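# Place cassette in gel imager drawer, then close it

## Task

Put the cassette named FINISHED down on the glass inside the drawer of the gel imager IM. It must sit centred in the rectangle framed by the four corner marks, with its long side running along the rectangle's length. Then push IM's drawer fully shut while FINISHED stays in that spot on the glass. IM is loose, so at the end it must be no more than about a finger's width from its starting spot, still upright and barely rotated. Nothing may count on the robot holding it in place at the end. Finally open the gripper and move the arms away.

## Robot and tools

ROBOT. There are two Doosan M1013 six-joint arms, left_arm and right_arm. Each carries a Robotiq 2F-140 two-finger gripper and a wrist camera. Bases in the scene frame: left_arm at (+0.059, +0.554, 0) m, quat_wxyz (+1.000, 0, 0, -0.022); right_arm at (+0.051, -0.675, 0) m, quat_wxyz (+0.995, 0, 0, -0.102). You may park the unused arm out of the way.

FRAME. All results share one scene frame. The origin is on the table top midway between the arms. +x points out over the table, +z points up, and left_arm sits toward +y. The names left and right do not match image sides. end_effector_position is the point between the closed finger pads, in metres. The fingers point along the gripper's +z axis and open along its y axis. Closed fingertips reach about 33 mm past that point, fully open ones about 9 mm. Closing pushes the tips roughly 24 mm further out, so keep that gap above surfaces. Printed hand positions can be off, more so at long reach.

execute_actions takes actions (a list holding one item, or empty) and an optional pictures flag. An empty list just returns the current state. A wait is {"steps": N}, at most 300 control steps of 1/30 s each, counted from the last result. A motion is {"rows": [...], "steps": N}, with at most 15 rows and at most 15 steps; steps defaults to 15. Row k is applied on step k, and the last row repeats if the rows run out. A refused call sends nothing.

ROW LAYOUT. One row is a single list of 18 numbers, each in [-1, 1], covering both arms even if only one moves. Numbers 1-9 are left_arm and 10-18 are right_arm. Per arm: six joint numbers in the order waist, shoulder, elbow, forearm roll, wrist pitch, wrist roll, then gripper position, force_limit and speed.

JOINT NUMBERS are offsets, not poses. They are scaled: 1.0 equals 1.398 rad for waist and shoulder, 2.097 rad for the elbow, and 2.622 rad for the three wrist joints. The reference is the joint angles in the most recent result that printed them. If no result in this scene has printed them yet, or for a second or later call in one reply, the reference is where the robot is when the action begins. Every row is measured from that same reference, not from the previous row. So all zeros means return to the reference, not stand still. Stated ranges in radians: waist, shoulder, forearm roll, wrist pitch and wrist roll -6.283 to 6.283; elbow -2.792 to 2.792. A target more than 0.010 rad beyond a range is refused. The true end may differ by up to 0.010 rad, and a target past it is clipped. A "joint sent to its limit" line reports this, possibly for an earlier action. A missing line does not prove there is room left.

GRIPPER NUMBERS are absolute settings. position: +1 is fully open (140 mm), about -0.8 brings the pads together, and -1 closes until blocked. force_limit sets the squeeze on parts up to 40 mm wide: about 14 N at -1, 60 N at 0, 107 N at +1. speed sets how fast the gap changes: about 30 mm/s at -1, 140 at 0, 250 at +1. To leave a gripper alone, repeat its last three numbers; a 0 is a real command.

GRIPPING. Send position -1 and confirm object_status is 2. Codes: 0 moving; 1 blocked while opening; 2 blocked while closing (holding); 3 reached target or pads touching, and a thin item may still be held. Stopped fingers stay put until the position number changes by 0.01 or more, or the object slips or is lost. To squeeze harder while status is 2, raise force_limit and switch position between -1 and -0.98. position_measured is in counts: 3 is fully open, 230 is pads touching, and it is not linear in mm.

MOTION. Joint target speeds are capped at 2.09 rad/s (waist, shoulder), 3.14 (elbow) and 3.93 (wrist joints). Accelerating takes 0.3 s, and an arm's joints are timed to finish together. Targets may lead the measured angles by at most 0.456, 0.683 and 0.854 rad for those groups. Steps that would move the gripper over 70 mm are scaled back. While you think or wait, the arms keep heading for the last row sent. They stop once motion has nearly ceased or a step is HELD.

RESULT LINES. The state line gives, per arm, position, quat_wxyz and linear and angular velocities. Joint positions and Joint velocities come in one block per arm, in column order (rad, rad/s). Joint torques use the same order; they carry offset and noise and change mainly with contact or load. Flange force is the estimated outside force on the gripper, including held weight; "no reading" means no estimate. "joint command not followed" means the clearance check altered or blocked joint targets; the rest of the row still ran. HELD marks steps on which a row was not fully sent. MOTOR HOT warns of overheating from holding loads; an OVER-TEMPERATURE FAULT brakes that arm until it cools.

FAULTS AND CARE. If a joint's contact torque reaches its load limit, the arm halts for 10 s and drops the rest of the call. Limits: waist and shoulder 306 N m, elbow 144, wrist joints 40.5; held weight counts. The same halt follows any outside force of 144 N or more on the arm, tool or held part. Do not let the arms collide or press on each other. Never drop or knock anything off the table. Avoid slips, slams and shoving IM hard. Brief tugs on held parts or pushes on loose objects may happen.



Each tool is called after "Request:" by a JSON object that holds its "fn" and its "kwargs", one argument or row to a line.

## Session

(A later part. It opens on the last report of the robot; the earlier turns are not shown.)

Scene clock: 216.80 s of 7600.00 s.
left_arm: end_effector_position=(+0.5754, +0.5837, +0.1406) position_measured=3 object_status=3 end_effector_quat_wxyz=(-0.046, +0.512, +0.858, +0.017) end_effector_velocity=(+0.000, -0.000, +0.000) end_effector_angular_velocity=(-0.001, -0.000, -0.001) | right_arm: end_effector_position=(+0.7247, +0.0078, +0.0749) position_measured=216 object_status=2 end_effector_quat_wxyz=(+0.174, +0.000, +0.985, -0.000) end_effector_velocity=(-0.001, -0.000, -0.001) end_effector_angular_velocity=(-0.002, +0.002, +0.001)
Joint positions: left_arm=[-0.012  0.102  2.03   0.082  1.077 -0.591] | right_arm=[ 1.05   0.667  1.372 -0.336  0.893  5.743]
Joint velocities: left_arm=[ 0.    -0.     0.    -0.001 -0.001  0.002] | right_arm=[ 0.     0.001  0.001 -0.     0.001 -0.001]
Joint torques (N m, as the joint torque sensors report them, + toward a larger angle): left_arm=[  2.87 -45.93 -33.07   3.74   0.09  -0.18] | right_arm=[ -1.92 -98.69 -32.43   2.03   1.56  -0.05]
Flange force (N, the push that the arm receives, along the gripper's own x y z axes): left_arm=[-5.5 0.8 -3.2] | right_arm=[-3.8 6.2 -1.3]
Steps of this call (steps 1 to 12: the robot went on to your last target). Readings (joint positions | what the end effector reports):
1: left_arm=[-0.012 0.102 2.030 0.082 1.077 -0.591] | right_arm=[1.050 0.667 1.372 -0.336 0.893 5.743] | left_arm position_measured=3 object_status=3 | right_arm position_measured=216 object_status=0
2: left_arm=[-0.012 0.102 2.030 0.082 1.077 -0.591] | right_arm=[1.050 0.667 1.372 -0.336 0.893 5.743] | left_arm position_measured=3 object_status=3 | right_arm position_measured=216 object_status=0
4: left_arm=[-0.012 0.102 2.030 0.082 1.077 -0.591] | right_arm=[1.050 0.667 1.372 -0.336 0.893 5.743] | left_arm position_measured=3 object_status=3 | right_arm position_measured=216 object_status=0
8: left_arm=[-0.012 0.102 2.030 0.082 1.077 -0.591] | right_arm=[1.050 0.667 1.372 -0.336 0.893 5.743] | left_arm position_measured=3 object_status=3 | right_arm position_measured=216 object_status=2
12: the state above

Request:
{"fn": "execute_actions", "kwargs": {
  "actions": [
    {"rows": [[0,0,0,0,0,0,1,0,0,-0.00064,0.00077,-0.00092,0.00016,0.00021,-0.0005,-1,0.3,-0.2],[0,0,0,0,0,0,1,0,0,-0.00192,0.00232,-0.00277,0.00048,0.00063,-0.0015,-1,0.3,-0.2],[0,0,0,0,0,0,1,0,0,-0.00384,0.00464,-0.00554,0.00096,0.00126,-0.003,-1,0.3,-0.2],[0,0,0,0,0,0,1,0,0,-0.00609,0.00734,-0.00876,0.00152,0.002,-0.00476,-1,0.3,-0.2],[0,0,0,0,0,0,1,0,0,-0.00865,0.01044,-0.01246,0.00216,0.00284,-0.00676,-1,0.3,-0.2],[0,0,0,0,0,0,1,0,0,-0.01121,0.01353,-0.01615,0.0028,0.00368,-0.00876,-1,0.3,-0.2],[0,0,0,0,0,0,1,0,0,-0.01378,0.01662,-0.01984,0.00344,0.00452,-0.01077,-1,0.3,-0.2],[0,0,0,0,0,0,1,0,0,-0.01634,0.01971,-0.02353,0.00408,0.00537,-0.01277,-1,0.3,-0.2],[0,0,0,0,0,0,1,0,0,-0.0189,0.0228,-0.02722,0.00472,0.00621,-0.01477,-1,0.3,-0.2],[0,0,0,0,0,0,1,0,0,-0.02147,0.0259,-0.03091,0.00536,0.00705,-0.01678,-1,0.3,-0.2],[0,0,0,0,0,0,1,0,0,-0.02403,0.02899,-0.0346,0.006,0.00789,-0.01878,-1,0.3,-0.2],[0,0,0,0,0,0,1,0,0,-0.02659,0.03208,-0.03829,0.00664,0.00873,-0.02078,-1,0.3,-0.2],[0,0,0,0,0,0,1,0,0,-0.02884,0.03479,-0.04152,0.0072,0.00947,-0.02254,-1,0.3,-0.2],[0,0,0,0,0,0,1,0,0,-0.03076,0.0371,-0.04428,0.00768,0.0101,-0.02404,-1,0.3,-0.2],[0,0,0,0,0,0,1,0,0,-0.03204,0.03865,-0.04613,0.008,0.01052,-0.02504,-1,0.3,-0.2]], "steps": 15}
  ],
  "pictures": false
}}

Request:
{"fn": "execute_actions", "kwargs": {
  "actions": [
    {"steps": 10}
  ],
  "pictures": false
}}

Scene clock: 226.13 s of 7600.00 s.
left_arm: end_effector_position=(+0.5754, +0.5837, +0.1406) position_measured=3 object_status=3 end_effector_quat_wxyz=(-0.046, +0.512, +0.858, +0.017) end_effector_velocity=(-0.001, -0.000, -0.001) end_effector_angular_velocity=(+0.000, +0.001, -0.000) | right_arm: end_effector_position=(+0.7723, +0.0081, +0.0750) position_measured=216 object_status=2 end_effector_quat_wxyz=(+0.174, +0.000, +0.985, -0.000) end_effector_velocity=(+0.111, -0.002, +0.001) end_effector_angular_velocity=(+0.004, -0.002, +0.000)
Joint positions: left_arm=[-0.012  0.102  2.03   0.082  1.077 -0.591] | right_arm=[ 1.012  0.714  1.289 -0.318  0.917  5.686]
Joint velocities: left_arm=[-0.001 -0.     0.001  0.    -0.    -0.001] | right_arm=[-0.09   0.108 -0.196  0.043  0.054 -0.131]
Joint torques (N m, as the joint torque sensors report them, + toward a larger angle): left_arm=[  2.93 -46.7  -33.09   3.75   0.04  -0.19] | right_arm=[   8.95 -104.29  -36.97    3.77   -1.62   -0.27]
Flange force (N, the push that the arm receives, along the gripper's own x y z axes): left_arm=[-6.4 1.7 -2.3] | right_arm=[-3.3 -6.2 -3.0]
Steps of this call (steps 1 to 15: the robot went on to your last target; steps 16 to 90: nothing new was sent; then 5.83 s passed at rest; steps 91 to 105: all 15 steps of this action). Readings (joint positions | what the end effector reports):
91: left_arm=[-0.012 0.102 2.030 0.082 1.077 -0.591] | right_arm=[1.050 0.667 1.372 -0.336 0.893 5.743] | left_arm position_measured=3 object_status=3 | right_arm position_measured=216 object_status=2
92: left_arm=[-0.012 0.102 2.030 0.082 1.077 -0.591] | right_arm=[1.050 0.667 1.372 -0.336 0.893 5.743] | left_arm position_measured=3 object_status=3 | right_arm position_measured=216 object_status=2
94: left_arm=[-0.012 0.102 2.030 0.082 1.077 -0.591] | right_arm=[1.048 0.670 1.366 -0.335 0.895 5.739] | left_arm position_measured=3 object_status=3 | right_arm position_measured=216 object_status=2
98: left_arm=[-0.012 0.102 2.030 0.082 1.077 -0.591] | right_arm=[1.036 0.684 1.342 -0.329 0.902 5.722] | left_arm position_measured=3 object_status=3 | right_arm position_measured=216 object_status=2
105: the state above

Scene clock: 226.47 s of 7600.00 s.
left_arm: end_effector_position=(+0.5754, +0.5837, +0.1406) position_measured=3 object_status=3 end_effector_quat_wxyz=(-0.046, +0.512, +0.858, +0.017) end_effector_velocity=(-0.000, +0.001, -0.000) end_effector_angular_velocity=(+0.000, +0.000, -0.000) | right_arm: end_effector_position=(+0.7798, +0.0079, +0.0750) position_measured=216 object_status=2 end_effector_quat_wxyz=(+0.174, +0.000, +0.985, -0.000) end_effector_velocity=(+0.000, +0.001, +0.000) end_effector_angular_velocity=(+0.000, -0.000, +0.001)
Joint positions: left_arm=[-0.012  0.102  2.03   0.082  1.077 -0.591] | right_arm=[ 1.005  0.721  1.275 -0.315  0.921  5.677]
Joint velocities: left_arm=[0.001 0.    0.    0.    0.    0.001] | right_arm=[ 0.     0.    -0.001  0.     0.    -0.   ]
Joint torques (N m, as the joint torque sensors report them, + toward a larger angle): left_arm=[  3.52 -46.58 -33.06   3.75   0.03  -0.2 ] | right_arm=[  -0.82 -103.02  -34.89    2.17   -0.23   -0.16]
Flange force (N, the push that the arm receives, along the gripper's own x y z axes): left_arm=[-7.2 1.1 -2.8] | right_arm=[-2.7 3.2 -3.7]
Steps of this call (steps 1 to 10: the robot went on to your last target). Readings (joint positions | what the end effector reports):
1: left_arm=[-0.012 0.102 2.030 0.082 1.077 -0.591] | right_arm=[1.009 0.717 1.283 -0.317 0.918 5.682] | left_arm position_measured=3 object_status=3 | right_arm position_measured=216 object_status=2
2: left_arm=[-0.012 0.102 2.030 0.082 1.077 -0.591] | right_arm=[1.007 0.719 1.279 -0.316 0.919 5.679] | left_arm position_measured=3 object_status=3 | right_arm position_measured=216 object_status=2
4: left_arm=[-0.012 0.102 2.030 0.082 1.077 -0.591] | right_arm=[1.006 0.721 1.276 -0.315 0.920 5.678] | left_arm position_measured=3 object_status=3 | right_arm position_measured=216 object_status=2
8: left_arm=[-0.012 0.102 2.030 0.082 1.077 -0.591] | right_arm=[1.006 0.721 1.275 -0.315 0.921 5.677] | left_arm position_measured=3 object_status=3 | right_arm position_measured=216 object_status=2
10: the state above

Request:
{"fn": "execute_actions", "kwargs": {
  "actions": [
    {"rows": [[0,0,0,0,0,0,1,0,0,-0.0009,0.00118,-0.00142,0.00023,0.00035,-0.00071,-1,0.3,-0.2],[0,0,0,0,0,0,1,0,0,-0.00268,0.00355,-0.00428,0.0007,0.00105,-0.00214,-1,0.3,-0.2],[0,0,0,0,0,0,1,0,0,-0.00534,0.00714,-0.00861,0.0014,0.00213,-0.00427,-1,0.3,-0.2],[0,0,0,0,0,0,1,0,0,-0.00842,0.01136,-0.01372,0.00221,0.00342,-0.00675,-1,0.3,-0.2],[0,0,0,0,0,0,1,0,0,-0.0119,0.01623,-0.01963,0.00315,0.00493,-0.00957,-1,0.3,-0.2],[0,0,0,0,0,0,1,0,0,-0.01536,0.02117,-0.02563,0.00408,0.00649,-0.01238,-1,0.3,-0.2],[0,0,0,0,0,0,1,0,0,-0.01878,0.02616,-0.03171,0.00501,0.00809,-0.01517,-1,0.3,-0.2],[0,0,0,0,0,0,1,0,0,-0.02216,0.0312,-0.03786,0.00595,0.00973,-0.01795,-1,0.3,-0.2],[0,0,0,0,0,0,1,0,0,-0.02551,0.03631,-0.0441,0.00688,0.01141,-0.02071,-1,0.3,-0.2],[0,0,0,0,0,0,1,0,0,-0.02883,0.04147,-0.05042,0.00781,0.01314,-0.02346,-1,0.3,-0.2],[0,0,0,0,0,0,1,0,0,-0.03211,0.04668,-0.05683,0.00875,0.01491,-0.0262,-1,0.3,-0.2],[0,0,0,0,0,0,1,0,0,-0.03536,0.05196,-0.06331,0.00968,0.01672,-0.02893,-1,0.3,-0.2],[0,0,0,0,0,0,1,0,0,-0.03817,0.05662,-0.06905,0.0105,0.01834,-0.0313,-1,0.3,-0.2],[0,0,0,0,0,0,1,0,0,-0.04057,0.06065,-0.07402,0.0112,0.01975,-0.03332,-1,0.3,-0.2],[0,0,0,0,0,0,1,0,0,-0.04215,0.06335,-0.07736,0.01167,0.02071,-0.03467,-1,0.3,-0.2]], "steps": 15}
  ],
  "pictures": false
}}

Request:
{"fn": "execute_actions", "kwargs": {
  "actions": [
    {"steps": 10}
  ]
}}

Scene clock: 241.17 s of 7600.00 s.
left_arm: end_effector_position=(+0.5754, +0.5837, +0.1406) position_measured=3 object_status=3 end_effector_quat_wxyz=(-0.046, +0.512, +0.858, +0.017) end_effector_velocity=(+0.000, +0.000, +0.000) end_effector_angular_velocity=(-0.000, -0.001, -0.000) | right_arm: end_effector_position=(+0.8475, +0.0079, +0.0751) position_measured=216 object_status=2 end_effector_quat_wxyz=(+0.174, +0.000, +0.985, -0.000) end_effector_velocity=(+0.166, -0.001, -0.000) end_effector_angular_velocity=(+0.001, -0.000, -0.000)
Joint positions: left_arm=[-0.012  0.102  2.03   0.082  1.077 -0.591] | right_arm=[ 0.955  0.795  1.14  -0.289  0.965  5.6  ]
Joint velocities: left_arm=[ 0.  0. -0.  0. -0.  0.] | right_arm=[-0.118  0.193 -0.356  0.064  0.124 -0.185]
Joint torques (N m, as the joint torque sensors report them, + toward a larger angle): left_arm=[  2.14 -45.27 -32.91   3.75   0.08  -0.09] | right_arm=[   3.15 -108.99  -32.75    2.67    0.21   -0.2 ]
Flange force (N, the push that the arm receives, along the gripper's own x y z axes): left_arm=[-4.3 0.8 -3.7] | right_arm=[-7.3 4.7 -4.5]
Steps of this call (steps 1 to 30: the robot went on to your last target; steps 31 to 90: nothing new was sent; then 11.20 s passed at rest; steps 91 to 105: all 15 steps of this action). Readings (joint positions | what the end effector reports):
91: left_arm=[-0.012 0.102 2.030 0.082 1.077 -0.591] | right_arm=[1.005 0.721 1.275 -0.315 0.921 5.677] | left_arm position_measured=3 object_status=3 | right_arm position_measured=216 object_status=2
92: left_arm=[-0.012 0.102 2.030 0.082 1.077 -0.591] | right_arm=[1.005 0.722 1.274 -0.315 0.921 5.676] | left_arm position_measured=3 object_status=3 | right_arm position_measured=216 object_status=2
94: left_arm=[-0.012 0.102 2.030 0.082 1.077 -0.591] | right_arm=[1.002 0.726 1.266 -0.313 0.924 5.671] | left_arm position_measured=3 object_status=3 | right_arm position_measured=216 object_status=2
98: left_arm=[-0.012 0.102 2.030 0.082 1.077 -0.591] | right_arm=[0.987 0.747 1.229 -0.306 0.935 5.649] | left_arm position_measured=3 object_status=3 | right_arm position_measured=216 object_status=2
105: the state above

Scene clock: 241.50 s of 7600.00 s.
left_arm: end_effector_position=(+0.5754, +0.5837, +0.1406) position_measured=3 object_status=3 end_effector_quat_wxyz=(-0.046, +0.512, +0.858, +0.017) end_effector_velocity=(-0.001, +0.000, -0.000) end_effector_angular_velocity=(-0.000, +0.002, -0.001) | right_arm: end_effector_position=(+0.8596, +0.0079, +0.0751) position_measured=216 object_status=2 end_effector_quat_wxyz=(+0.174, +0.000, +0.985, -0.000) end_effector_velocity=(+0.001, -0.001, -0.000) end_effector_angular_velocity=(-0.001, +0.000, -0.000)
Joint positions: left_arm=[-0.012  0.102  2.03   0.082  1.077 -0.591] | right_arm=[ 0.947  0.81   1.113 -0.284  0.975  5.586]
Joint velocities: left_arm=[ 0.001  0.     0.001 -0.     0.001  0.002] | right_arm=[-0.001 -0.     0.001 -0.    -0.001 -0.001]
Joint torques (N m, as the joint torque sensors report them, + toward a larger angle): left_arm=[  3.12 -46.83 -32.99   3.77  -0.01  -0.27] | right_arm=[  -1.85 -106.93  -33.28    2.21    0.28   -0.13]
Flange force (N, the push that the arm receives, along the gripper's own x y z axes): left_arm=[-6.8 2.1 -2.3] | right_arm=[-5.7 4.7 -6.7]
Steps of this call (steps 1 to 10: the robot went on to your last target). Readings (joint positions | what the end effector reports):
1: left_arm=[-0.012 0.102 2.030 0.082 1.077 -0.591] | right_arm=[0.951 0.801 1.129 -0.287 0.969 5.594] | left_arm position_measured=3 object_status=3 | right_arm position_measured=216 object_status=2
2: left_arm=[-0.012 0.102 2.030 0.082 1.077 -0.591] | right_arm=[0.949 0.806 1.120 -0.286 0.972 5.590] | left_arm position_measured=3 object_status=3 | right_arm position_measured=216 object_status=2
4: left_arm=[-0.012 0.102 2.030 0.082 1.077 -0.591] | right_arm=[0.947 0.809 1.115 -0.285 0.974 5.587] | left_arm position_measured=3 object_status=3 | right_arm position_measured=216 object_status=2
8: left_arm=[-0.012 0.102 2.030 0.082 1.077 -0.591] | right_arm=[0.947 0.810 1.113 -0.284 0.975 5.586] | left_arm position_measured=3 object_status=3 | right_arm position_measured=216 object_status=2
10: the state above

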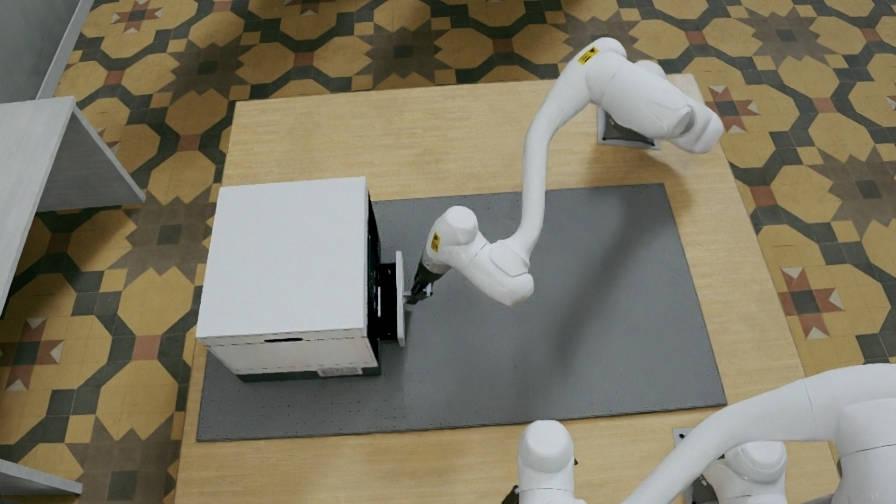

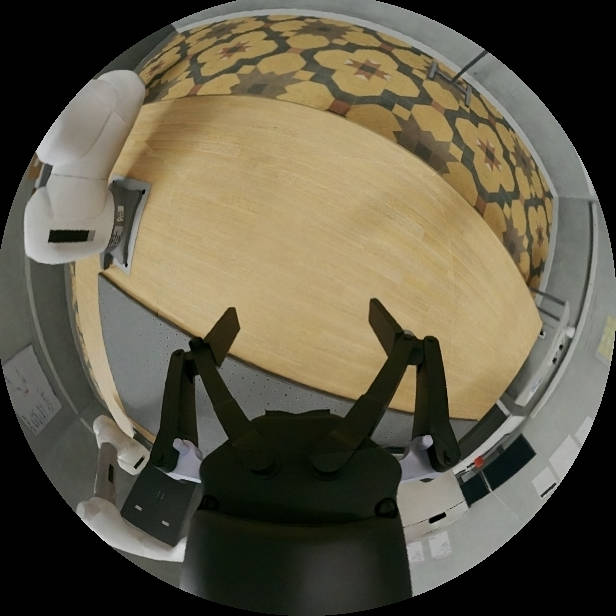

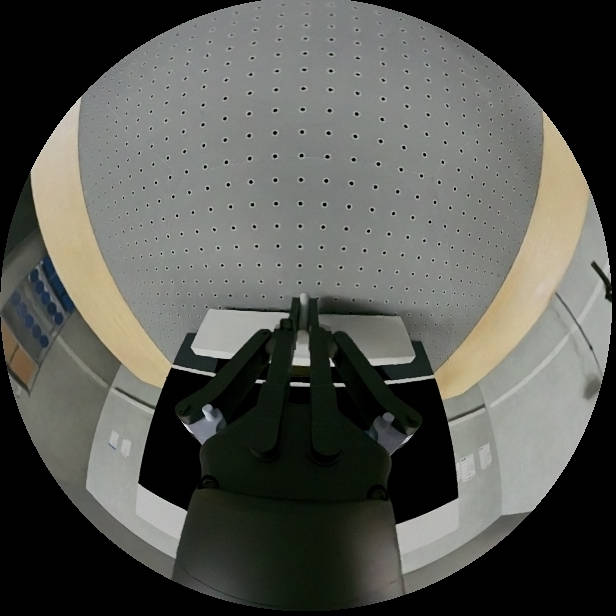

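Request:
{"fn": "execute_actions", "kwargs": {
  "actions": [
    {"rows": [[0,0,0,0,0,0,1,0,0,-0.00044,0.00078,-0.00097,0.00013,0.00028,-0.00038,-1,0.3,-0.2],[0,0,0,0,0,0,1,0,0,-0.00132,0.00236,-0.00293,0.00039,0.00086,-0.00113,-1,0.3,-0.2],[0,0,0,0,0,0,1,0,0,-0.00264,0.00472,-0.00587,0.00078,0.00173,-0.00226,-1,0.3,-0.2],[0,0,0,0,0,0,1,0,0,-0.00417,0.0075,-0.00932,0.00123,0.00275,-0.00358,-1,0.3,-0.2],[0,0,0,0,0,0,1,0,0,-0.00592,0.01069,-0.01329,0.00175,0.00393,-0.00508,-1,0.3,-0.2],[0,0,0,0,0,0,1,0,0,-0.00766,0.0139,-0.01729,0.00227,0.00512,-0.00658,-1,0.3,-0.2],[0,0,0,0,0,0,1,0,0,-0.0094,0.01712,-0.02131,0.00278,0.00632,-0.00808,-1,0.3,-0.2],[0,0,0,0,0,0,1,0,0,-0.01113,0.02037,-0.02535,0.0033,0.00753,-0.00957,-1,0.3,-0.2],[0,0,0,0,0,0,1,0,0,-0.01285,0.02363,-0.02943,0.00382,0.00875,-0.01106,-1,0.3,-0.2],[0,0,0,0,0,0,1,0,0,-0.01457,0.02691,-0.03352,0.00433,0.00999,-0.01255,-1,0.3,-0.2],[0,0,0,0,0,0,1,0,0,-0.01628,0.0302,-0.03764,0.00485,0.01123,-0.01404,-1,0.3,-0.2],[0,0,0,0,0,0,1,0,0,-0.01799,0.03352,-0.04179,0.00536,0.01249,-0.01552,-1,0.3,-0.2],[0,0,0,0,0,0,1,0,0,-0.01948,0.03643,-0.04544,0.00581,0.0136,-0.01681,-1,0.3,-0.2],[0,0,0,0,0,0,1,0,0,-0.02075,0.03894,-0.04859,0.00619,0.01456,-0.01792,-1,0.3,-0.2],[0,0,0,0,0,0,1,0,0,-0.0216,0.04062,-0.05069,0.00645,0.0152,-0.01866,-1,0.3,-0.2]], "steps": 15}
  ],
  "pictures": false
}}

Request:
{"fn": "execute_actions", "kwargs": {
  "actions": [
    {"steps": 10}
  ],
  "pictures": false
}}

Scene clock: 248.80 s of 7600.00 s.
left_arm: end_effector_position=(+0.5754, +0.5837, +0.1406) position_measured=3 object_status=3 end_effector_quat_wxyz=(-0.046, +0.512, +0.858, +0.017) end_effector_velocity=(+0.000, -0.000, -0.000) end_effector_angular_velocity=(-0.000, +0.000, -0.000) | right_arm: end_effector_position=(+0.8983, +0.0079, +0.0752) position_measured=216 object_status=2 end_effector_quat_wxyz=(+0.174, +0.000, +0.985, -0.000) end_effector_velocity=(+0.091, -0.001, -0.002) end_effector_angular_velocity=(+0.000, +0.000, +0.001)
Joint positions: left_arm=[-0.012  0.102  2.03   0.082  1.077 -0.591] | right_arm=[ 0.921  0.858  1.022 -0.27   1.009  5.544]
Joint velocities: left_arm=[ 0.     0.001 -0.    -0.    -0.     0.   ] | right_arm=[-0.06   0.12  -0.223  0.034  0.084 -0.099]
Joint torques (N m, as the joint torque sensors report them, + toward a larger angle): left_arm=[  3.   -47.11 -32.89   3.92   0.04  -0.24] | right_arm=[  -0.16 -112.39  -32.48    2.74    0.32   -0.49]
Flange force (N, the push that the arm receives, along the gripper's own x y z axes): left_arm=[-7.4 2.9 -2.2] | right_arm=[-8.2 8.8 -5.9]
Steps of this call (steps 1 to 30: the robot went on to your last target; steps 31 to 90: nothing new was sent; then 3.80 s passed at rest; steps 91 to 105: all 15 steps of this action). Readings (joint positions | what the end effector reports):
91: left_arm=[-0.012 0.102 2.030 0.082 1.077 -0.591] | right_arm=[0.947 0.810 1.113 -0.284 0.975 5.586] | left_arm position_measured=3 object_status=3 | right_arm position_measured=216 object_status=2
92: left_arm=[-0.012 0.102 2.030 0.082 1.077 -0.591] | right_arm=[0.946 0.810 1.112 -0.284 0.975 5.586] | left_arm position_measured=3 object_status=3 | right_arm position_measured=216 object_status=2
94: left_arm=[-0.012 0.102 2.030 0.082 1.077 -0.591] | right_arm=[0.945 0.813 1.107 -0.283 0.977 5.583] | left_arm position_measured=3 object_status=3 | right_arm position_measured=216 object_status=2
98: left_arm=[-0.012 0.102 2.030 0.082 1.077 -0.591] | right_arm=[0.937 0.827 1.081 -0.279 0.987 5.570] | left_arm position_measured=3 object_status=3 | right_arm position_measured=216 object_status=2
105: the state above

Scene clock: 249.13 s of 7600.00 s.
left_arm: end_effector_position=(+0.5754, +0.5837, +0.1406) position_measured=3 object_status=3 end_effector_quat_wxyz=(-0.046, +0.512, +0.858, +0.017) end_effector_velocity=(-0.000, -0.000, -0.000) end_effector_angular_velocity=(-0.000, +0.001, -0.001) | right_arm: end_effector_position=(+0.9045, +0.0078, +0.0752) position_measured=216 object_status=2 end_effector_quat_wxyz=(+0.174, +0.000, +0.985, -0.000) end_effector_velocity=(+0.002, -0.001, +0.000) end_effector_angular_velocity=(+0.000, -0.001, -0.002)
Joint positions: left_arm=[-0.012  0.102  2.03   0.082  1.077 -0.591] | right_arm=[ 0.916  0.866  1.007 -0.267  1.015  5.537]
Joint velocities: left_arm=[-0.    -0.     0.    -0.     0.     0.001] | right_arm=[-0.002  0.001 -0.002 -0.     0.     0.   ]
Joint torques (N m, as the joint torque sensors report them, + toward a larger angle): left_arm=[  2.77 -45.85 -32.94   3.85   0.06  -0.25] | right_arm=[  -3.74 -109.1   -32.9     2.15    0.78   -0.21]
Flange force (N, the push that the arm receives, along the gripper's own x y z axes): left_arm=[-5.6 1.0 -3.2] | right_arm=[-5.0 5.5 -8.7]
Steps of this call (steps 1 to 10: the robot went on to your last target). Readings (joint positions | what the end effector reports):
1: left_arm=[-0.012 0.102 2.030 0.082 1.077 -0.591] | right_arm=[0.919 0.862 1.015 -0.269 1.011 5.541] | left_arm position_measured=3 object_status=3 | right_arm position_measured=216 object_status=2
2: left_arm=[-0.012 0.102 2.030 0.082 1.077 -0.591] | right_arm=[0.917 0.864 1.011 -0.268 1.013 5.539] | left_arm position_measured=3 object_status=3 | right_arm position_measured=216 object_status=2
4: left_arm=[-0.012 0.102 2.030 0.082 1.077 -0.591] | right_arm=[0.917 0.866 1.008 -0.268 1.015 5.538] | left_arm position_measured=3 object_status=3 | right_arm position_measured=216 object_status=2
8: left_arm=[-0.012 0.102 2.030 0.082 1.077 -0.591] | right_arm=[0.916 0.866 1.007 -0.267 1.015 5.537] | left_arm position_measured=3 object_status=3 | right_arm position_measured=216 object_status=2
10: the state above

Request:
{"fn": "execute_actions", "kwargs": {
  "actions": [
    {"rows": [[0,0,0,0,0,0,1,0,0,-0.00047,0.00096,-0.00119,0.00014,0.00036,-0.00041,-1,0.3,-0.2],[0,0,0,0,0,0,1,0,0,-0.00047,0.00096,-0.00119,0.00014,0.00036,-0.00041,-1,0.3,-0.2],[0,0,0,0,0,0,1,0,0,-0.00094,0.00192,-0.00238,0.00028,0.00072,-0.00082,-1,0.3,-0.2],[0,0,0,0,0,0,1,0,0,-0.00094,0.00192,-0.00238,0.00028,0.00072,-0.00082,-1,0.3,-0.2],[0,0,0,0,0,0,1,0,0,-0.00141,0.00288,-0.00357,0.00042,0.00108,-0.00123,-1,0.3,-0.2],[0,0,0,0,0,0,1,0,0,-0.00141,0.00288,-0.00357,0.00042,0.00108,-0.00123,-1,0.3,-0.2],[0,0,0,0,0,0,1,0,0,-0.00188,0.00384,-0.00476,0.00056,0.00144,-0.00164,-1,0.3,-0.2]], "steps": 14}
  ],
  "pictures": false
}}

Request:
{"fn": "execute_actions", "kwargs": {
  "actions": [
    {"rows": [[0,0,0,0,0,0,1,0,0,-0.00047,0.00096,-0.00119,0.00014,0.00036,-0.00041,-1,0.3,-0.2],[0,0,0,0,0,0,1,0,0,-0.00047,0.00096,-0.00119,0.00014,0.00036,-0.00041,-1,0.3,-0.2],[0,0,0,0,0,0,1,0,0,-0.00047,0.00096,-0.00119,0.00014,0.00036,-0.00041,-1,0.3,-0.2],[0,0,0,0,0,0,1,0,0,-0.00094,0.00192,-0.00238,0.00028,0.00072,-0.00082,-1,0.3,-0.2]], "steps": 12}
  ],
  "pictures": false
}}

Scene clock: 255.43 s of 7600.00 s.
left_arm: end_effector_position=(+0.5754, +0.5837, +0.1406) position_measured=3 object_status=3 end_effector_quat_wxyz=(-0.046, +0.512, +0.858, +0.017) end_effector_velocity=(-0.001, +0.000, -0.000) end_effector_angular_velocity=(+0.000, +0.001, +0.003) | right_arm: end_effector_position=(+0.9085, +0.0078, +0.0751) position_measured=216 object_status=2 end_effector_quat_wxyz=(+0.174, +0.000, +0.985, -0.000) end_effector_velocity=(-0.001, +0.001, +0.000) end_effector_angular_velocity=(+0.000, -0.000, +0.001)
Joint positions: left_arm=[-0.012  0.102  2.03   0.082  1.077 -0.591] | right_arm=[ 0.914  0.872  0.997 -0.266  1.019  5.533]
Joint velocities: left_arm=[ 0.001 -0.     0.001 -0.     0.    -0.002] | right_arm=[ 0.001  0.    -0.     0.    -0.    -0.   ]
Joint torques (N m, as the joint torque sensors report them, + toward a larger angle): left_arm=[  2.49 -46.3  -33.25   3.83  -0.05  -0.17] | right_arm=[  -4.85 -106.6   -30.9     2.16    1.2    -0.15]
Flange force (N, the push that the arm receives, along the gripper's own x y z axes): left_arm=[-5.3 1.3 -2.5] | right_arm=[-5.9 7.4 -11.1]
Steps of this call (steps 1 to 30: the robot went on to your last target; steps 31 to 90: nothing new was sent; then 2.83 s passed at rest; steps 91 to 104: all 14 steps of this action). Readings (joint positions | what the end effector reports):
91: left_arm=[-0.012 0.102 2.030 0.082 1.077 -0.591] | right_arm=[0.916 0.866 1.007 -0.267 1.015 5.537] | left_arm position_measured=3 object_status=3 | right_arm position_measured=216 object_status=2
92: left_arm=[-0.012 0.102 2.030 0.082 1.077 -0.591] | right_arm=[0.916 0.867 1.006 -0.267 1.015 5.537] | left_arm position_measured=3 object_status=3 | right_arm position_measured=216 object_status=2
94: left_arm=[-0.012 0.102 2.030 0.082 1.077 -0.591] | right_arm=[0.916 0.868 1.004 -0.267 1.016 5.536] | left_arm position_measured=3 object_status=3 | right_arm position_measured=216 object_status=2
98: left_arm=[-0.012 0.102 2.030 0.082 1.077 -0.591] | right_arm=[0.914 0.871 0.999 -0.266 1.018 5.534] | left_arm position_measured=3 object_status=3 | right_arm position_measured=216 object_status=2
104: the state above

Scene clock: 255.83 s of 7600.00 s.
left_arm: end_effector_position=(+0.5754, +0.5837, +0.1406) position_measured=3 object_status=3 end_effector_quat_wxyz=(-0.046, +0.512, +0.858, +0.017) end_effector_velocity=(-0.000, +0.001, +0.000) end_effector_angular_velocity=(+0.001, -0.001, +0.003) | right_arm: end_effector_position=(+0.9105, +0.0077, +0.0751) position_measured=216 object_status=2 end_effector_quat_wxyz=(+0.174, +0.000, +0.985, -0.000) end_effector_velocity=(-0.001, -0.000, -0.001) end_effector_angular_velocity=(-0.001, +0.002, -0.000)
Joint positions: left_arm=[-0.012  0.102  2.03   0.082  1.077 -0.591] | right_arm=[ 0.913  0.874  0.992 -0.265  1.02   5.531]
Joint velocities: left_arm=[ 0.002 -0.001  0.     0.001 -0.001 -0.001] | right_arm=[0.    0.    0.001 0.    0.001 0.   ]
Joint torques (N m, as the joint torque sensors report them, + toward a larger angle): left_arm=[  3.09 -47.31 -33.39   3.88   0.07  -0.16] | right_arm=[  -3.53 -106.87  -29.79    2.55    2.28   -0.21]
Flange force (N, the push that the arm receives, along the gripper's own x y z axes): left_arm=[-6.7 1.8 -1.7] | right_arm=[-7.8 7.7 -9.3]
Steps of this call (steps 1 to 12: all 12 steps of this action). Readings (joint positions | what the end effector reports):
1: left_arm=[-0.012 0.102 2.030 0.082 1.077 -0.591] | right_arm=[0.914 0.872 0.997 -0.266 1.019 5.533] | left_arm position_measured=3 object_status=3 | right_arm position_measured=216 object_status=2
2: left_arm=[-0.012 0.102 2.030 0.082 1.077 -0.591] | right_arm=[0.914 0.872 0.996 -0.266 1.019 5.532] | left_arm position_measured=3 object_status=3 | right_arm position_measured=216 object_status=2
4: left_arm=[-0.012 0.102 2.030 0.082 1.077 -0.591] | right_arm=[0.913 0.873 0.995 -0.266 1.019 5.532] | left_arm position_measured=3 object_status=3 | right_arm position_measured=216 object_status=2
8: left_arm=[-0.012 0.102 2.030 0.082 1.077 -0.591] | right_arm=[0.913 0.874 0.992 -0.265 1.020 5.531] | left_arm position_measured=3 object_status=3 | right_arm position_measured=216 object_status=2
12: the state above

Request:
{"fn": "execute_actions", "kwargs": {
  "actions": [
    {"rows": [[0,0,0,0,0,0,1,0,0,-0.00047,0.00096,-0.00119,0.00014,0.00036,-0.00041,-1,0.3,-0.2]], "steps": 10}
  ],
  "pictures": false
}}

Request:
{"fn": "execute_actions", "kwargs": {
  "actions": [
    {"rows": [[0,0,0,0,0,0,1,0,0,-0.00047,0.00096,-0.00119,0.00014,0.00036,-0.00041,-1,0.3,-0.2]], "steps": 10}
  ],
  "pictures": false
}}

Request:
{"fn": "execute_actions", "kwargs": {
  "actions": [
    {"rows": [[0,0,0,0,0,0,1,0,0,-0.00047,0.00096,-0.00119,0.00014,0.00036,-0.00041,-1,0.3,-0.2]], "steps": 10}
  ],
  "pictures": false
}}

Scene clock: 258.80 s of 7600.00 s.
left_arm: end_effector_position=(+0.5754, +0.5837, +0.1406) position_measured=3 object_status=3 end_effector_quat_wxyz=(-0.046, +0.512, +0.858, +0.017) end_effector_velocity=(+0.001, +0.000, +0.001) end_effector_angular_velocity=(+0.001, -0.001, -0.001) | right_arm: end_effector_position=(+0.9115, +0.0077, +0.0750) position_measured=216 object_status=2 end_effector_quat_wxyz=(+0.174, +0.000, +0.985, -0.000) end_effector_velocity=(-0.000, -0.000, -0.000) end_effector_angular_velocity=(-0.001, +0.000, +0.002)
Joint positions: left_arm=[-0.012  0.102  2.03   0.082  1.077 -0.591] | right_arm=[ 0.912  0.876  0.99  -0.265  1.021  5.53 ]
Joint velocities: left_arm=[ 0.    -0.    -0.001  0.001  0.     0.001] | right_arm=[-0.    -0.     0.001  0.    -0.    -0.002]
Joint torques (N m, as the joint torque sensors report them, + toward a larger angle): left_arm=[  2.86 -46.66 -32.74   3.8    0.04  -0.18] | right_arm=[  -2.86 -107.36  -28.28    2.81    3.14   -0.1 ]
Flange force (N, the push that the arm receives, along the gripper's own x y z axes): left_arm=[-6.8 2.4 -3.0] | right_arm=[-11.7 10.0 -8.6]
Steps of this call (steps 1 to 15: the robot went on to your last target; steps 16 to 79: nothing new was sent; steps 80 to 89: all 10 steps of this action). Readings (joint positions | what the end effector reports):
80: left_arm=[-0.012 0.102 2.030 0.082 1.077 -0.591] | right_arm=[0.913 0.874 0.992 -0.265 1.021 5.531] | left_arm position_measured=3 object_status=3 | right_arm position_measured=216 object_status=2
81: left_arm=[-0.012 0.102 2.030 0.082 1.077 -0.591] | right_arm=[0.912 0.875 0.991 -0.265 1.021 5.530] | left_arm position_measured=3 object_status=3 | right_arm position_measured=216 object_status=2
83: left_arm=[-0.012 0.102 2.030 0.082 1.077 -0.591] | right_arm=[0.912 0.876 0.990 -0.265 1.021 5.530] | left_arm position_measured=3 object_status=3 | right_arm position_measured=216 object_status=2
87: left_arm=[-0.012 0.102 2.030 0.082 1.077 -0.591] | right_arm=[0.912 0.876 0.990 -0.265 1.021 5.530] | left_arm position_measured=3 object_status=3 | right_arm position_measured=216 object_status=2
89: the state above

Scene clock: 259.13 s of 7600.00 s.
left_arm: end_effector_position=(+0.5754, +0.5837, +0.1406) position_measured=3 object_status=3 end_effector_quat_wxyz=(-0.046, +0.512, +0.858, +0.017) end_effector_velocity=(-0.000, +0.001, +0.000) end_effector_angular_velocity=(+0.000, -0.000, -0.002) | right_arm: end_effector_position=(+0.9125, +0.0077, +0.0750) position_measured=216 object_status=2 end_effector_quat_wxyz=(+0.174, +0.000, +0.985, -0.000) end_effector_velocity=(-0.001, -0.001, -0.002) end_effector_angular_velocity=(-0.002, +0.002, -0.001)
Joint positions: left_arm=[-0.012  0.102  2.03   0.082  1.077 -0.591] | right_arm=[ 0.911  0.877  0.987 -0.264  1.022  5.529]
Joint velocities: left_arm=[ 0.001 -0.     0.     0.001 -0.     0.002] | right_arm=[-0.     0.001  0.002  0.     0.     0.   ]
Joint torques (N m, as the joint torque sensors report them, + toward a larger angle): left_arm=[  2.2  -47.61 -32.83   3.91   0.07  -0.2 ] | right_arm=[  -3.69 -106.36  -27.73    2.8     3.24   -0.15]
Flange force (N, the push that the arm receives, along the gripper's own x y z axes): left_arm=[-6.1 4.0 -1.8] | right_arm=[-11.7 10.8 -8.6]
Steps of this call (steps 1 to 10: all 10 steps of this action). Readings (joint positions | what the end effector reports):
1: left_arm=[-0.012 0.102 2.030 0.082 1.077 -0.591] | right_arm=[0.912 0.876 0.989 -0.265 1.021 5.530] | left_arm position_measured=3 object_status=3 | right_arm position_measured=216 object_status=2
2: left_arm=[-0.012 0.102 2.030 0.082 1.077 -0.591] | right_arm=[0.912 0.876 0.989 -0.265 1.022 5.529] | left_arm position_measured=3 object_status=3 | right_arm position_measured=216 object_status=2
4: left_arm=[-0.012 0.102 2.030 0.082 1.077 -0.591] | right_arm=[0.911 0.877 0.987 -0.265 1.022 5.529] | left_arm position_measured=3 object_status=3 | right_arm position_measured=216 object_status=2
8: left_arm=[-0.012 0.102 2.030 0.082 1.077 -0.591] | right_arm=[0.911 0.877 0.987 -0.264 1.022 5.529] | left_arm position_measured=3 object_status=3 | right_arm position_measured=216 object_status=2
10: the state above

Scene clock: 259.47 s of 7600.00 s.
left_arm: end_effector_position=(+0.5754, +0.5837, +0.1406) position_measured=3 object_status=3 end_effector_quat_wxyz=(-0.046, +0.512, +0.858, +0.017) end_effector_velocity=(-0.000, +0.000, -0.000) end_effector_angular_velocity=(+0.001, +0.000, +0.001) | right_arm: end_effector_position=(+0.9132, +0.0077, +0.0750) position_measured=216 object_status=2 end_effector_quat_wxyz=(+0.174, +0.000, +0.985, -0.000) end_effector_velocity=(-0.000, -0.001, -0.001) end_effector_angular_velocity=(-0.002, +0.001, -0.000)
Joint positions: left_arm=[-0.012  0.102  2.03   0.082  1.077 -0.591] | right_arm=[ 0.911  0.878  0.985 -0.264  1.024  5.528]
Joint velocities: left_arm=[-0.     0.     0.     0.001 -0.    -0.001] | right_arm=[-0.001 -0.     0.002 -0.     0.    -0.   ]
Joint torques (N m, as the joint torque sensors report them, + toward a larger angle): left_arm=[  3.64 -46.39 -33.09   3.73   0.1   -0.22] | right_arm=[-20.67 -92.58 -32.85  -1.12  -4.66  -0.21]
Flange force (N, the push that the arm receives, along the gripper's own x y z axes): left_arm=[-7.5 0.8 -2.7] | right_arm=[15.1 3.7 -35.2]
Steps of this call (steps 1 to 10: all 10 steps of this action). Readings (joint positions | what the end effector reports):
1: left_arm=[-0.012 0.102 2.030 0.082 1.077 -0.591] | right_arm=[0.911 0.877 0.987 -0.264 1.022 5.529] | left_arm position_measured=3 object_status=3 | right_arm position_measured=216 object_status=2
2: left_arm=[-0.012 0.102 2.030 0.082 1.077 -0.591] | right_arm=[0.911 0.878 0.986 -0.264 1.023 5.528] | left_arm position_measured=3 object_status=3 | right_arm position_measured=216 object_status=2
4: left_arm=[-0.012 0.102 2.030 0.082 1.077 -0.591] | right_arm=[0.911 0.878 0.985 -0.264 1.024 5.528] | left_arm position_measured=3 object_status=3 | right_arm position_measured=216 object_status=2
8: left_arm=[-0.012 0.102 2.030 0.082 1.077 -0.591] | right_arm=[0.911 0.878 0.985 -0.264 1.024 5.528] | left_arm position_measured=3 object_status=3 | right_arm position_measured=216 object_status=2
10: the state above

Request:
{"fn": "execute_actions", "kwargs": {
  "actions": [
    {"rows": [[0,0,0,0,0,0,1,0,0,0,0,0,0,0,0,0,0.3,0]], "steps": 15}
  ],
  "pictures": false
}}

Request:
{"fn": "execute_actions", "kwargs": {
  "actions": [
    {"rows": [[0,0,0,0,0,0,1,0,0,0.005,-0.0095,0.012,-0.0015,-0.0036,0.0044,0,0.3,0],[0,0,0,0,0,0,1,0,0,0.01,-0.019,0.024,-0.003,-0.0072,0.0088,0,0.3,0],[0,0,0,0,0,0,1,0,0,0.015,-0.029,0.036,-0.0045,-0.0108,0.0132,0,0.3,0],[0,0,0,0,0,0,1,0,0,0.02,-0.039,0.048,-0.006,-0.0145,0.0176,0,0.3,0],[0,0,0,0,0,0,1,0,0,0.0258,-0.0486,0.061,-0.0076,-0.0187,0.0221,0,0.3,0],[0,0,0,0,0,0,1,0,0,0.03,-0.07,0.07,-0.0076,-0.0187,0.0221,0,0.3,0],[0,0,0,0,0,0,1,0,0,0.035,-0.1,0.09,-0.0076,-0.0187,0.0221,0,0.3,0],[0,0,0,0,0,0,1,0,0,0.04,-0.13,0.11,-0.0076,-0.0187,0.0221,0,0.3,0],[0,0,0,0,0,0,1,0,0,0.04,-0.16,0.13,-0.0076,-0.0187,0.0221,0,0.3,0],[0,0,0,0,0,0,1,0,0,0.04,-0.19,0.15,-0.0076,-0.0187,0.0221,0,0.3,0],[0,0,0,0,0,0,1,0,0,0.04,-0.22,0.17,-0.0076,-0.0187,0.0221,0,0.3,0]], "steps": 15}
  ],
  "pictures": false
}}

Request:
{"fn": "execute_actions", "kwargs": {
  "actions": [
    {"steps": 20}
  ]
}}

Scene clock: 264.90 s of 7600.00 s.
left_arm: end_effector_position=(+0.5754, +0.5837, +0.1406) position_measured=3 object_status=3 end_effector_quat_wxyz=(-0.046, +0.512, +0.858, +0.017) end_effector_velocity=(-0.001, +0.000, -0.000) end_effector_angular_velocity=(-0.001, +0.001, -0.000) | right_arm: end_effector_position=(+0.9135, +0.0075, +0.0750) position_measured=129 object_status=0 end_effector_quat_wxyz=(+0.174, +0.000, +0.985, -0.000) end_effector_velocity=(-0.001, +0.002, +0.001) end_effector_angular_velocity=(+0.001, -0.000, +0.001)
Joint positions: left_arm=[-0.012  0.102  2.03   0.082  1.077 -0.591] | right_arm=[ 0.91   0.878  0.985 -0.264  1.024  5.528]
Joint velocities: left_arm=[ 0.    -0.     0.001 -0.001 -0.     0.001] | right_arm=[ 0.002 -0.001 -0.001  0.     0.001  0.   ]
Joint torques (N m, as the joint torque sensors report them, + toward a larger angle): left_arm=[  2.55 -46.56 -32.46   3.79   0.25  -0.23] | right_arm=[   6.1  -118.    -37.89    3.32   -0.33   -0.29]
Flange force (N, the push that the arm receives, along the gripper's own x y z axes): left_arm=[-6.4 3.0 -2.6] | right_arm=[-7.2 -1.8 -1.0]
Steps of this call (steps 1 to 15: the robot went on to your last target; steps 16 to 90: nothing new was sent; then 1.93 s passed at rest; steps 91 to 105: all 15 steps of this action). Readings (joint positions | what the end effector reports):
91: left_arm=[-0.012 0.102 2.030 0.082 1.077 -0.591] | right_arm=[0.911 0.878 0.985 -0.264 1.023 5.528] | left_arm position_measured=3 object_status=3 | right_arm position_measured=216 object_status=0
92: left_arm=[-0.012 0.102 2.030 0.082 1.077 -0.591] | right_arm=[0.911 0.878 0.985 -0.264 1.023 5.528] | left_arm position_measured=3 object_status=3 | right_arm position_measured=216 object_status=0
94: left_arm=[-0.012 0.102 2.030 0.082 1.077 -0.591] | right_arm=[0.910 0.879 0.985 -0.265 1.023 5.528] | left_arm position_measured=3 object_status=3 | right_arm position_measured=198 object_status=0
98: left_arm=[-0.012 0.102 2.030 0.082 1.077 -0.591] | right_arm=[0.910 0.879 0.985 -0.264 1.023 5.528] | left_arm position_measured=3 object_status=3 | right_arm position_measured=168 object_status=0
105: the state above

Scene clock: 265.40 s of 7600.00 s.
left_arm: end_effector_position=(+0.5754, +0.5837, +0.1406) position_measured=3 object_status=3 end_effector_quat_wxyz=(-0.046, +0.512, +0.858, +0.017) end_effector_velocity=(-0.000, +0.001, -0.000) end_effector_angular_velocity=(+0.000, +0.000, +0.003) | right_arm: end_effector_position=(+0.7943, -0.0304, +0.1529) position_measured=129 object_status=3 end_effector_quat_wxyz=(+0.178, -0.008, +0.984, +0.005) end_effector_velocity=(-0.278, -0.212, +0.260) end_effector_angular_velocity=(+0.006, -0.006, +0.032)
Joint positions: left_arm=[-0.012  0.102  2.03   0.082  1.077 -0.591] | right_arm=[ 0.963  0.637  1.274 -0.284  0.975  5.584]
Joint velocities: left_arm=[ 0.001  0.    -0.     0.     0.    -0.002] | right_arm=[ 0.038 -0.705  0.708 -0.004 -0.009  0.01 ]
Joint torques (N m, as the joint torque sensors report them, + toward a larger angle): left_arm=[  3.52 -47.48 -33.15   3.71   0.06  -0.19] | right_arm=[  3.81 -95.76 -35.93   3.17  -0.26  -0.1 ]
Flange force (N, the push that the arm receives, along the gripper's own x y z axes): left_arm=[-8.1 2.2 -1.7] | right_arm=[-2.3 -3.3 -4.3]
Steps of this call (steps 1 to 15: all 15 steps of this action). Readings (joint positions | what the end effector reports):
1: left_arm=[-0.012 0.102 2.030 0.082 1.077 -0.591] | right_arm=[0.911 0.878 0.985 -0.264 1.024 5.528] | left_arm position_measured=3 object_status=3 | right_arm position_measured=129 object_status=0
2: left_arm=[-0.012 0.102 2.030 0.082 1.077 -0.591] | right_arm=[0.912 0.875 0.990 -0.264 1.022 5.530] | left_arm position_measured=3 object_status=3 | right_arm position_measured=129 object_status=0
4: left_arm=[-0.012 0.102 2.030 0.082 1.077 -0.591] | right_arm=[0.920 0.859 1.020 -0.269 1.011 5.544] | left_arm position_measured=3 object_status=3 | right_arm position_measured=129 object_status=3
8: left_arm=[-0.012 0.102 2.030 0.082 1.077 -0.591] | right_arm=[0.944 0.804 1.106 -0.281 0.982 5.577] | left_arm position_measured=3 object_status=3 | right_arm position_measured=129 object_status=3
15: the state above

Scene clock: 266.07 s of 7600.00 s.
left_arm: end_effector_position=(+0.5754, +0.5837, +0.1406) position_measured=3 object_status=3 end_effector_quat_wxyz=(-0.046, +0.512, +0.858, +0.017) end_effector_velocity=(+0.000, -0.001, +0.001) end_effector_angular_velocity=(-0.000, -0.001, -0.003) | right_arm: end_effector_position=(+0.7676, -0.0510, +0.1759) position_measured=129 object_status=3 end_effector_quat_wxyz=(+0.178, -0.009, +0.984, +0.006) end_effector_velocity=(-0.001, +0.000, -0.000) end_effector_angular_velocity=(-0.000, +0.000, +0.001)
Joint positions: left_arm=[-0.012  0.102  2.03   0.082  1.077 -0.591] | right_arm=[ 0.966  0.571  1.341 -0.284  0.975  5.585]
Joint velocities: left_arm=[-0.001 -0.001 -0.001 -0.     0.     0.002] | right_arm=[ 0.001 -0.     0.     0.    -0.    -0.   ]
Joint torques (N m, as the joint torque sensors report them, + toward a larger angle): left_arm=[  3.05 -46.57 -32.8    3.84   0.05  -0.23] | right_arm=[  3.57 -92.77 -37.27   3.28  -0.26  -0.2 ]
Flange force (N, the push that the arm receives, along the gripper's own x y z axes): left_arm=[-6.8 2.0 -3.1] | right_arm=[-4.3 -2.2 -2.2]
Steps of this call (steps 1 to 20: the robot went on to your last target). Readings (joint positions | what the end effector reports):
1: left_arm=[-0.012 0.102 2.030 0.082 1.077 -0.591] | right_arm=[0.964 0.614 1.297 -0.284 0.975 5.585] | left_arm position_measured=3 object_status=3 | right_arm position_measured=129 object_status=3
2: left_arm=[-0.012 0.102 2.030 0.082 1.077 -0.591] | right_arm=[0.965 0.595 1.316 -0.284 0.975 5.585] | left_arm position_measured=3 object_status=3 | right_arm position_measured=129 object_status=3
4: left_arm=[-0.012 0.102 2.030 0.082 1.077 -0.591] | right_arm=[0.966 0.574 1.337 -0.284 0.975 5.585] | left_arm position_measured=3 object_status=3 | right_arm position_measured=129 object_status=3
8: left_arm=[-0.012 0.102 2.030 0.082 1.077 -0.591] | right_arm=[0.966 0.571 1.341 -0.284 0.975 5.585] | left_arm position_measured=3 object_status=3 | right_arm position_measured=129 object_status=3
20: the state above

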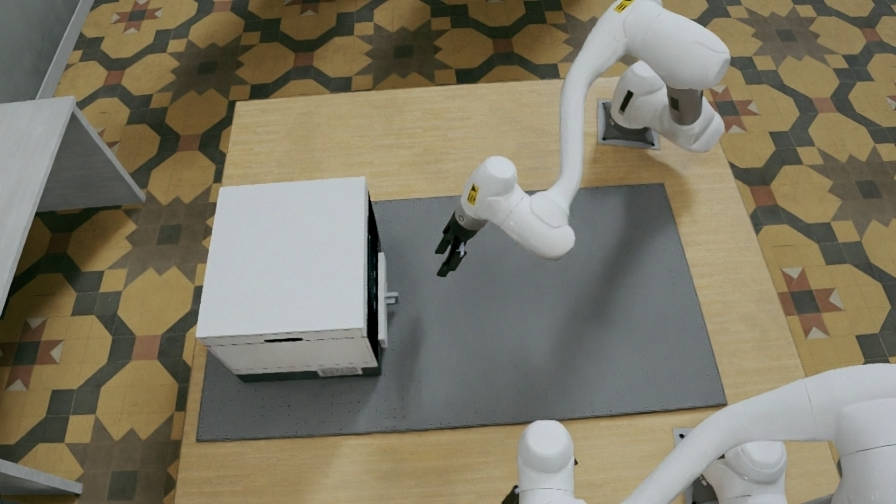

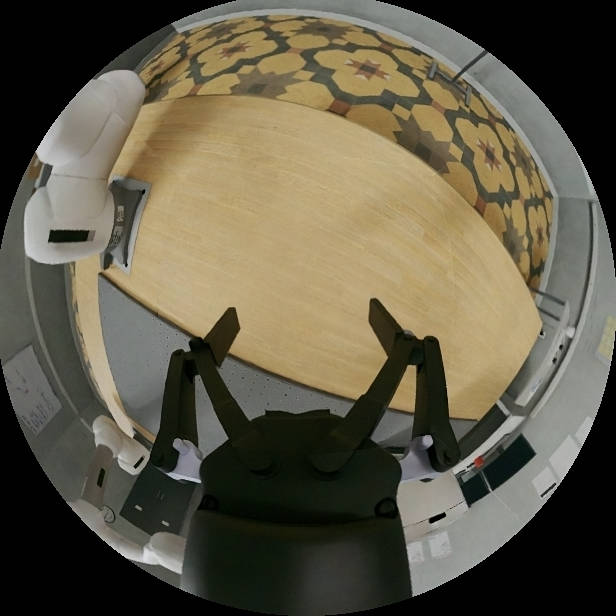

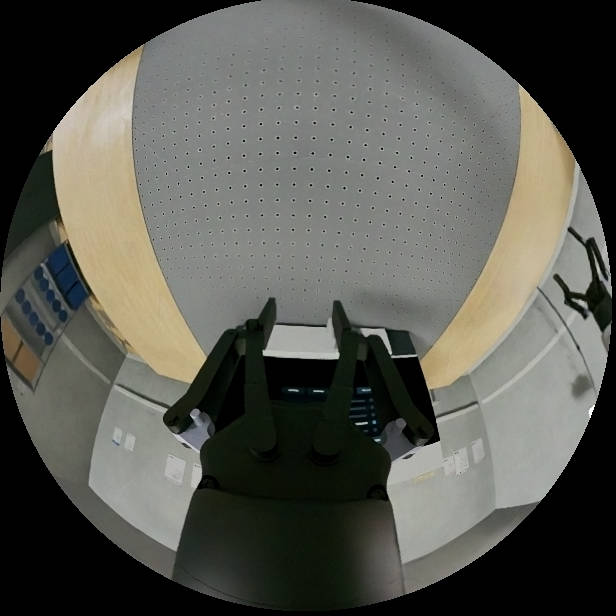

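Request:
{"fn": "finished_scene", "kwargs": {
  "scene": 2
}}

The scene is finished: the task was done.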